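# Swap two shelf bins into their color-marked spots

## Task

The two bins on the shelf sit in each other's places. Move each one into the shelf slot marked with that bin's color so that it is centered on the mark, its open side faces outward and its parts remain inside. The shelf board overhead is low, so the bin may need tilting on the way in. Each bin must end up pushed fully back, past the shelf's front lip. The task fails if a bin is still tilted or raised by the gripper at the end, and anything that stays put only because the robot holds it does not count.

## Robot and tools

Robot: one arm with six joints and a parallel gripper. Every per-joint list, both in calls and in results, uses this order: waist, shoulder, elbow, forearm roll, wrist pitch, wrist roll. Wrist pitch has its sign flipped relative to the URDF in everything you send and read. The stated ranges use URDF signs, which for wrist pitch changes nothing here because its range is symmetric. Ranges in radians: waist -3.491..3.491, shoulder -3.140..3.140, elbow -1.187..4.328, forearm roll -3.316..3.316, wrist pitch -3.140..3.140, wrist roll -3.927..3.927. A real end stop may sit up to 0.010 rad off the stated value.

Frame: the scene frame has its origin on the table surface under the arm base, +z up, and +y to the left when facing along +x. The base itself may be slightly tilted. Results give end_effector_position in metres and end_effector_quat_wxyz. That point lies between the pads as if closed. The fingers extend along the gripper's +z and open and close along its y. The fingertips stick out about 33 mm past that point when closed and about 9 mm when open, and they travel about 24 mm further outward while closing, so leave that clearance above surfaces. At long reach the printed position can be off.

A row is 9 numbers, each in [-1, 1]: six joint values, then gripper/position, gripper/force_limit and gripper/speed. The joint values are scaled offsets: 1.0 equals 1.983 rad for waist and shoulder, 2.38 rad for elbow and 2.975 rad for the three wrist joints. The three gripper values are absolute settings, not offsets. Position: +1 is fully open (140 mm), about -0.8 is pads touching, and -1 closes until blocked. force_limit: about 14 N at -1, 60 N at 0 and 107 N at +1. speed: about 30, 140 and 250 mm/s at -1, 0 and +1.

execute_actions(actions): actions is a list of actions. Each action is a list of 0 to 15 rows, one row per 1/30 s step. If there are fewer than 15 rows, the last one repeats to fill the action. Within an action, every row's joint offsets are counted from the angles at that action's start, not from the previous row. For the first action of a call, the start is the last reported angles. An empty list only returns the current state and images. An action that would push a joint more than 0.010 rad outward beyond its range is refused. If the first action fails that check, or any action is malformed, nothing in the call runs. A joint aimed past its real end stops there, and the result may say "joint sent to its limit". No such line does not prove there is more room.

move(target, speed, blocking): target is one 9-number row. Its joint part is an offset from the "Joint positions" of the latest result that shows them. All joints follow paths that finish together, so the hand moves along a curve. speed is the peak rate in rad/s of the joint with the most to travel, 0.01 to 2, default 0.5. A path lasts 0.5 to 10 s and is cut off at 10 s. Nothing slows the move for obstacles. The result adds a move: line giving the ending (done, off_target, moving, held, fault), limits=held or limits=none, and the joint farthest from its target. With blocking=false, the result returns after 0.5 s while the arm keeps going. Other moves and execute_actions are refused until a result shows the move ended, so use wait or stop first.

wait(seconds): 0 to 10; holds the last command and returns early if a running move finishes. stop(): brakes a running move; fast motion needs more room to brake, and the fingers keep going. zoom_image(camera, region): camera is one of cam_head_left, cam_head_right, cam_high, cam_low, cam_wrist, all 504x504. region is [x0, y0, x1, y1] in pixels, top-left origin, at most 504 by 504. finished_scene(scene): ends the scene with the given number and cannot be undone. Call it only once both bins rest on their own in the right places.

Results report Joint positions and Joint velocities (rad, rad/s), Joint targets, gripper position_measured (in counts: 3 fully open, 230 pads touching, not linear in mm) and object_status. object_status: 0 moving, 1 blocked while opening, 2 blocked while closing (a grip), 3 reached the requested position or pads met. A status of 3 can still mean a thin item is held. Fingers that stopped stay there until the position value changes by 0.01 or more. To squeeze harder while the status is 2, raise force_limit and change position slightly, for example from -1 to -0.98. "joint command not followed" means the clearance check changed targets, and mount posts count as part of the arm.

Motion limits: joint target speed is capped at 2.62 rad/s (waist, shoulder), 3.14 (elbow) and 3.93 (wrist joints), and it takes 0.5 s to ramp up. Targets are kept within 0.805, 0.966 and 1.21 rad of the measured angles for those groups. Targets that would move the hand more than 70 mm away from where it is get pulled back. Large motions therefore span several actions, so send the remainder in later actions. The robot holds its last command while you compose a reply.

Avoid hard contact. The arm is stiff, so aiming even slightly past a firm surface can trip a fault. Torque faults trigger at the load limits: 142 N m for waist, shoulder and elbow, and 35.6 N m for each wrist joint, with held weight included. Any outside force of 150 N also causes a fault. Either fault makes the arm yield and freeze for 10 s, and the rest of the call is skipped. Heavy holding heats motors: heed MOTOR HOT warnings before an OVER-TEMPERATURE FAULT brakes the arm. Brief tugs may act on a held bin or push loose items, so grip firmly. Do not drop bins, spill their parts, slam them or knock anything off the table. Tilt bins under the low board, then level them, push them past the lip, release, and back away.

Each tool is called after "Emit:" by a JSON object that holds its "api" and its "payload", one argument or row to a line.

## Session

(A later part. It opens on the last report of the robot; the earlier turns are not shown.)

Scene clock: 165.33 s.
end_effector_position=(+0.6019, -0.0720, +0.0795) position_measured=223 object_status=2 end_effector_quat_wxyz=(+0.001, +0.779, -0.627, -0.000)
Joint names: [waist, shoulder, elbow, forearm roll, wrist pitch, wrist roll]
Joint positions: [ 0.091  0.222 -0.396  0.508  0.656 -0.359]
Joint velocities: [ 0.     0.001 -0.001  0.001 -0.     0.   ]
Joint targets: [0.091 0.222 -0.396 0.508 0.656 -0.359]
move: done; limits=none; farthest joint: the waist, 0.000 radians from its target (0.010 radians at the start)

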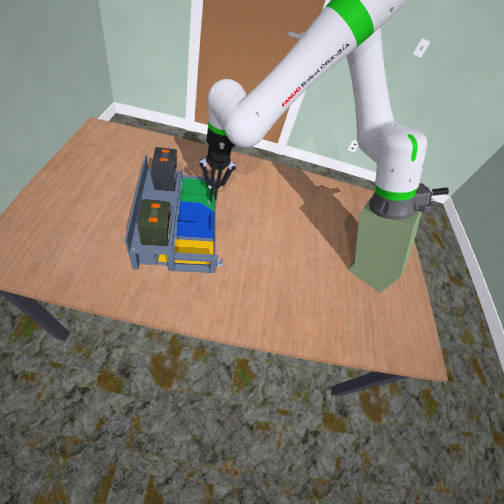

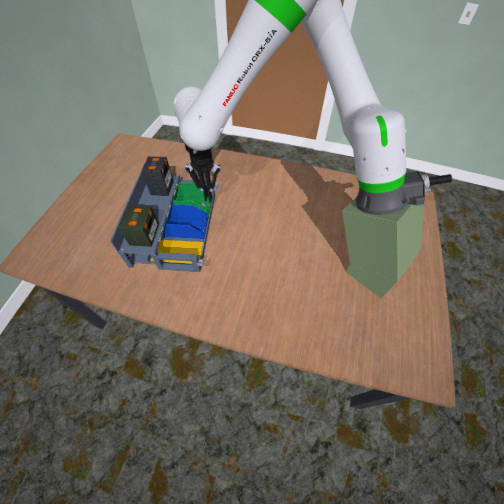

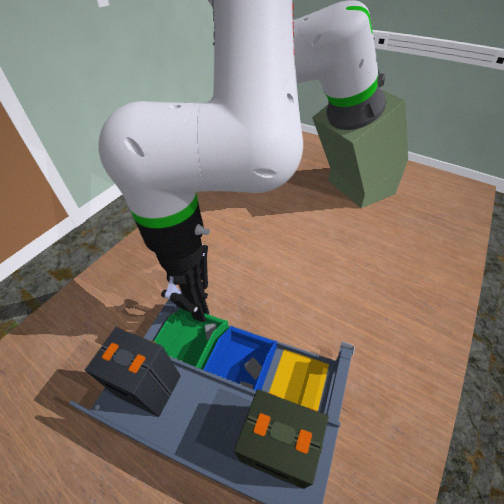

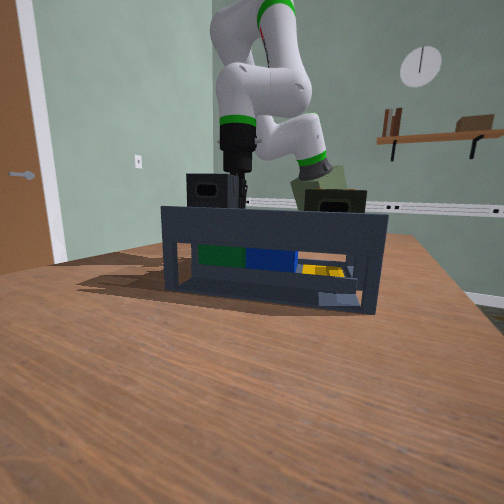

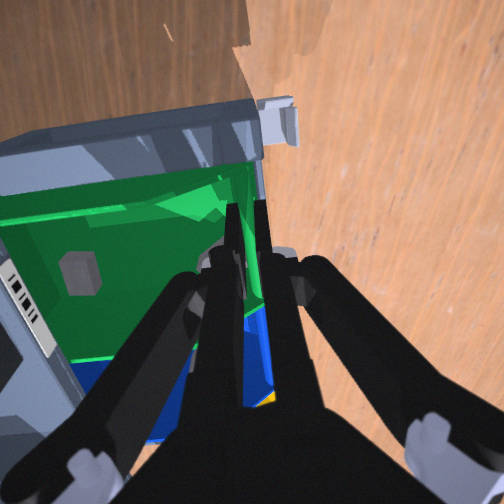

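Lower 14 mm with +2 mm depth compensation, release, lift.

Emit:
{"api": "move", "payload": {
  "target": [-0.0059,0.015,0.0009,0.0043,-0.0098,-0.0028,-0.98,0.5,-1],
  "speed": 0.02
}}

Emit:
{"api": "move", "payload": {
  "target": [0,0,0,0,0,0,-0.55,0,-0.5]
}}

Emit:
{"api": "move", "payload": {
  "target": [0.04,-0.04,-0.003,-0.006,0.03,-0.01,-0.55,0,0],
  "speed": 0.15
}}

Scene clock: 169.53 s.
end_effector_position=(+0.6030, -0.0721, +0.0651) position_measured=223 object_status=2 end_effector_quat_wxyz=(+0.000, +0.779, -0.627, -0.000)
Joint names: [waist, shoulder, elbow, forearm roll, wrist pitch, wrist roll]
Joint positions: [ 0.08   0.251 -0.394  0.521  0.627 -0.367]
Joint velocities: [-0.    -0.001 -0.001  0.    -0.    -0.001]
Joint targets: [0.080 0.251 -0.394 0.521 0.627 -0.367]
move: done; limits=none; farthest joint: the waist, 0.000 radians from its target (0.012 radians at the start)

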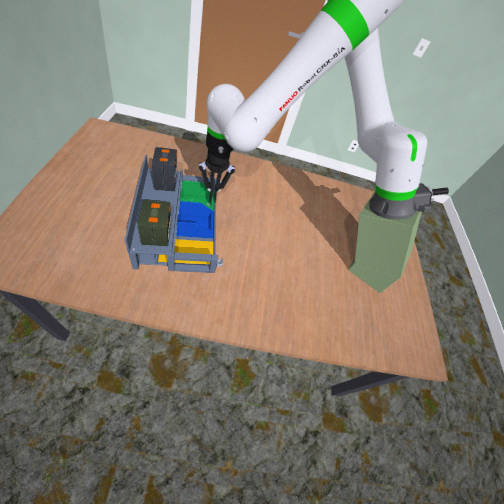

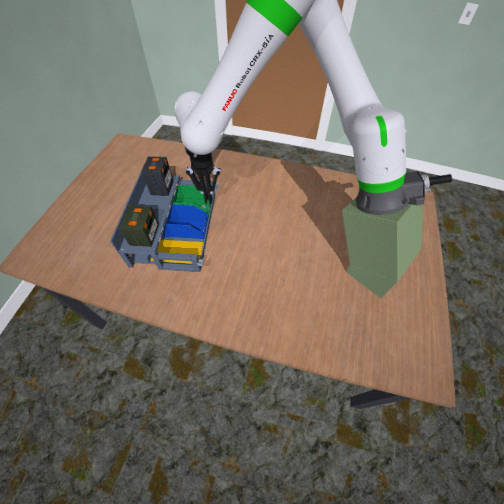

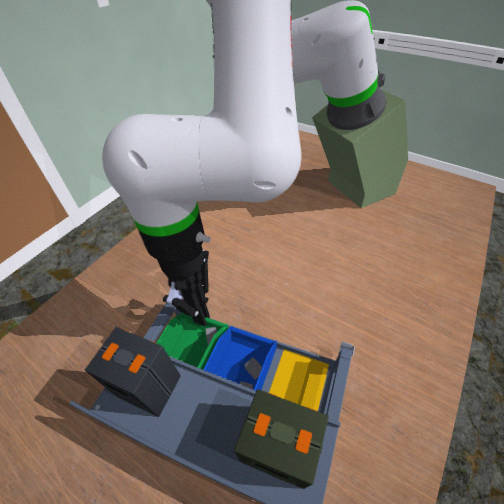

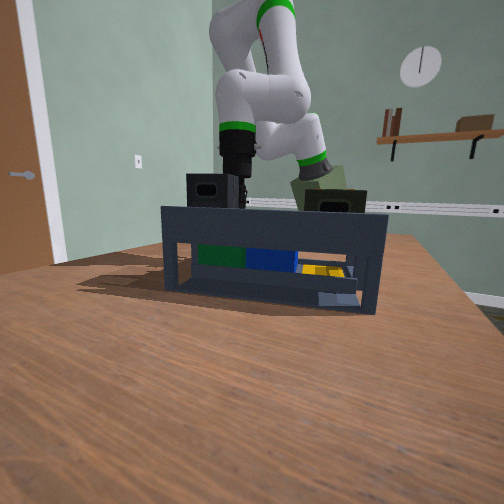

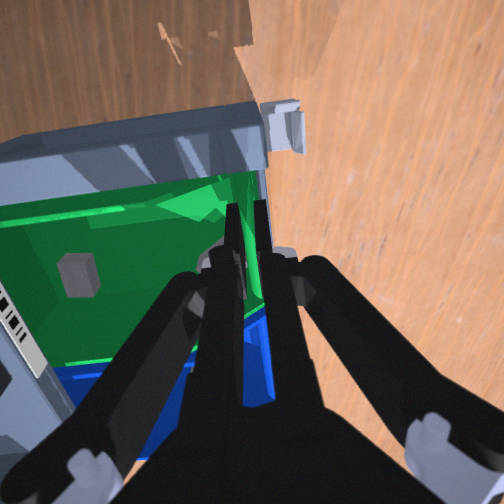

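Scene clock: 170.03 s.
end_effector_position=(+0.6031, -0.0721, +0.0651) position_measured=199 object_status=3 end_effector_quat_wxyz=(+0.000, +0.779, -0.627, -0.000)
Joint names: [waist, shoulder, elbow, forearm roll, wrist pitch, wrist roll]
Joint positions: [ 0.08   0.251 -0.394  0.521  0.627 -0.367]
Joint velocities: [ 0.    -0.001 -0.    -0.001 -0.002 -0.   ]
Joint targets: [0.080 0.251 -0.394 0.521 0.627 -0.367]
move: done; limits=none; farthest joint: the waist, 0.000 radians from its target (0.000 radians at the start)

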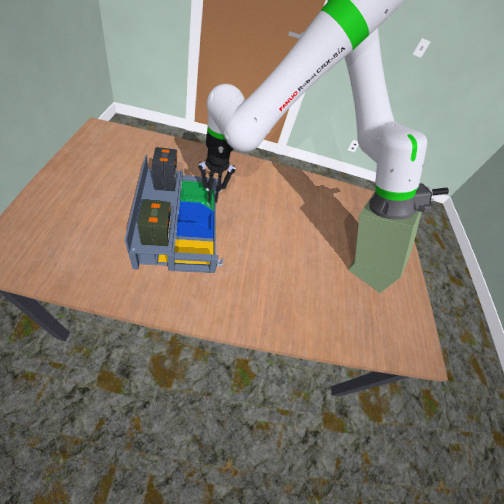

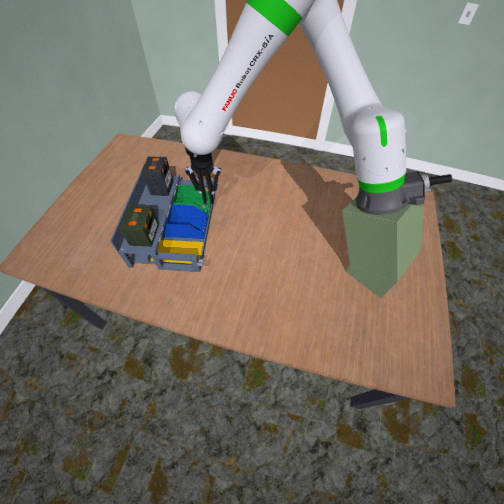

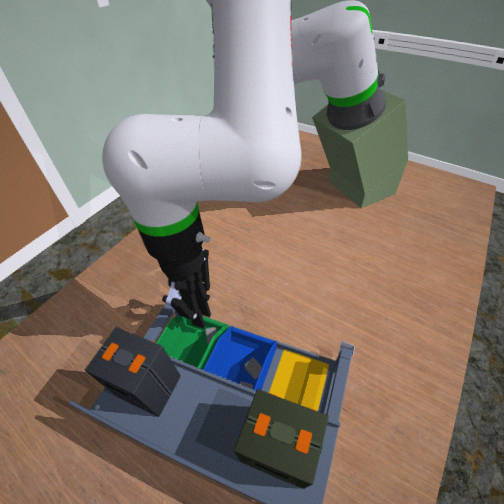

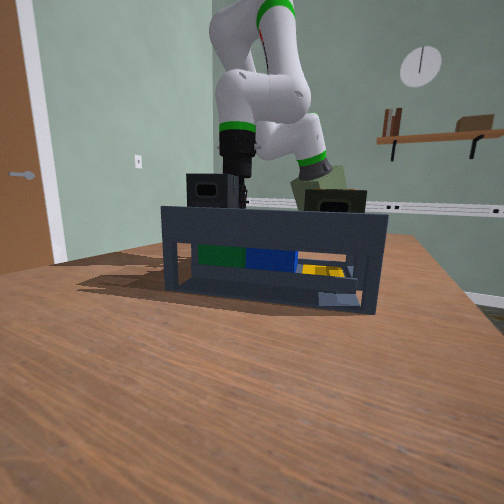

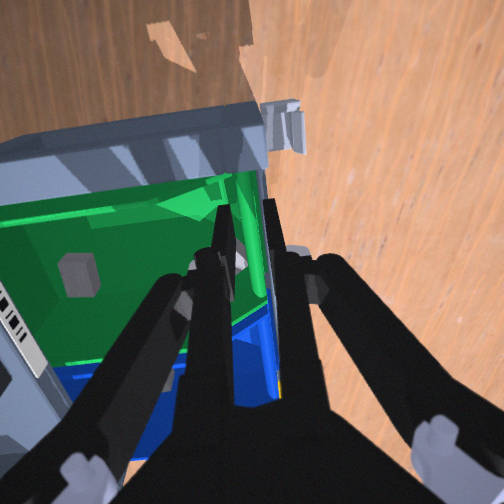

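Scene clock: 170.93 s.
end_effector_position=(+0.6024, -0.0469, +0.1092) position_measured=199 object_status=3 end_effector_quat_wxyz=(-0.002, +0.780, -0.625, +0.001)
Joint names: [waist, shoulder, elbow, forearm roll, wrist pitch, wrist roll]
Joint positions: [ 0.159  0.172 -0.401  0.503  0.716 -0.397]
Joint velocities: [ 0.    -0.001 -0.001 -0.    -0.001 -0.   ]
Joint targets: [0.159 0.172 -0.401 0.503 0.716 -0.397]
move: done; limits=none; farthest joint: the shoulder, 0.001 radians from its target (0.080 radians at the start)

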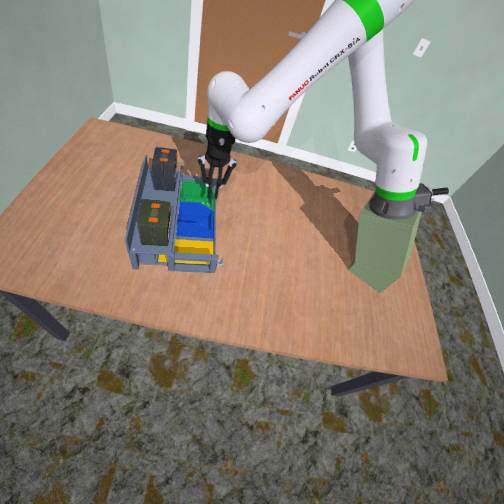

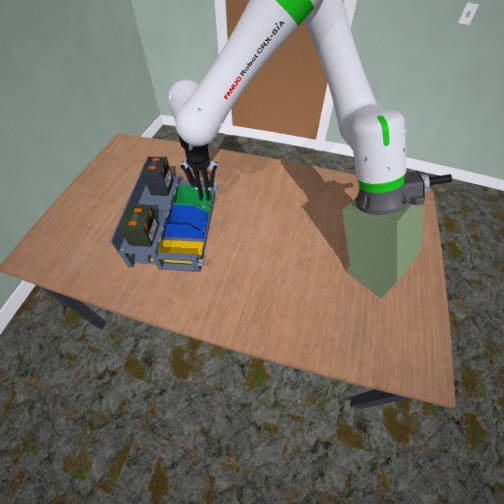

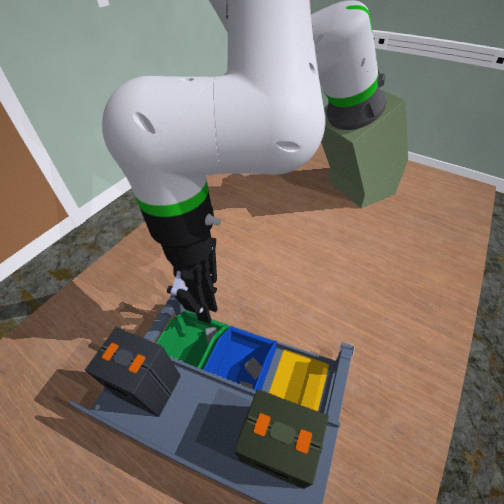

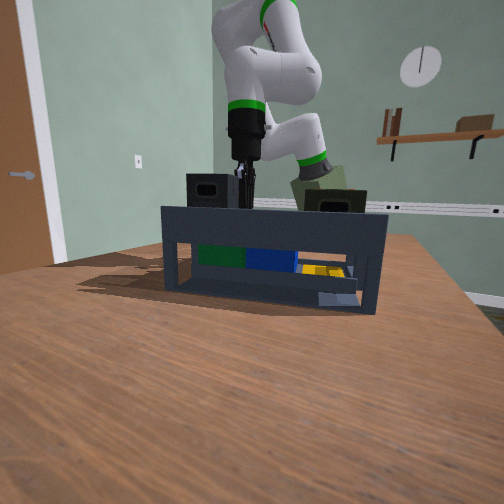

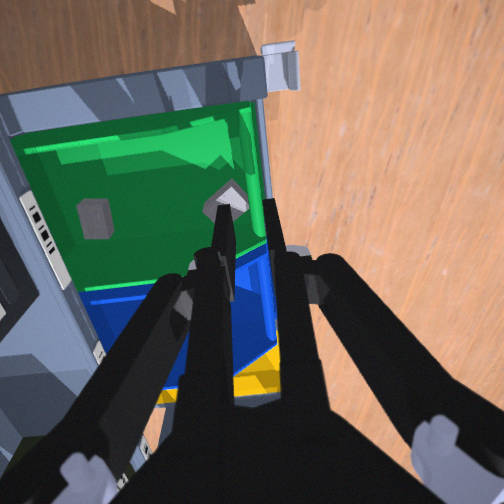

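Emit:
{"api": "finished_scene", "payload": {
  "scene": 1
}}

The scene is finished: the task was done.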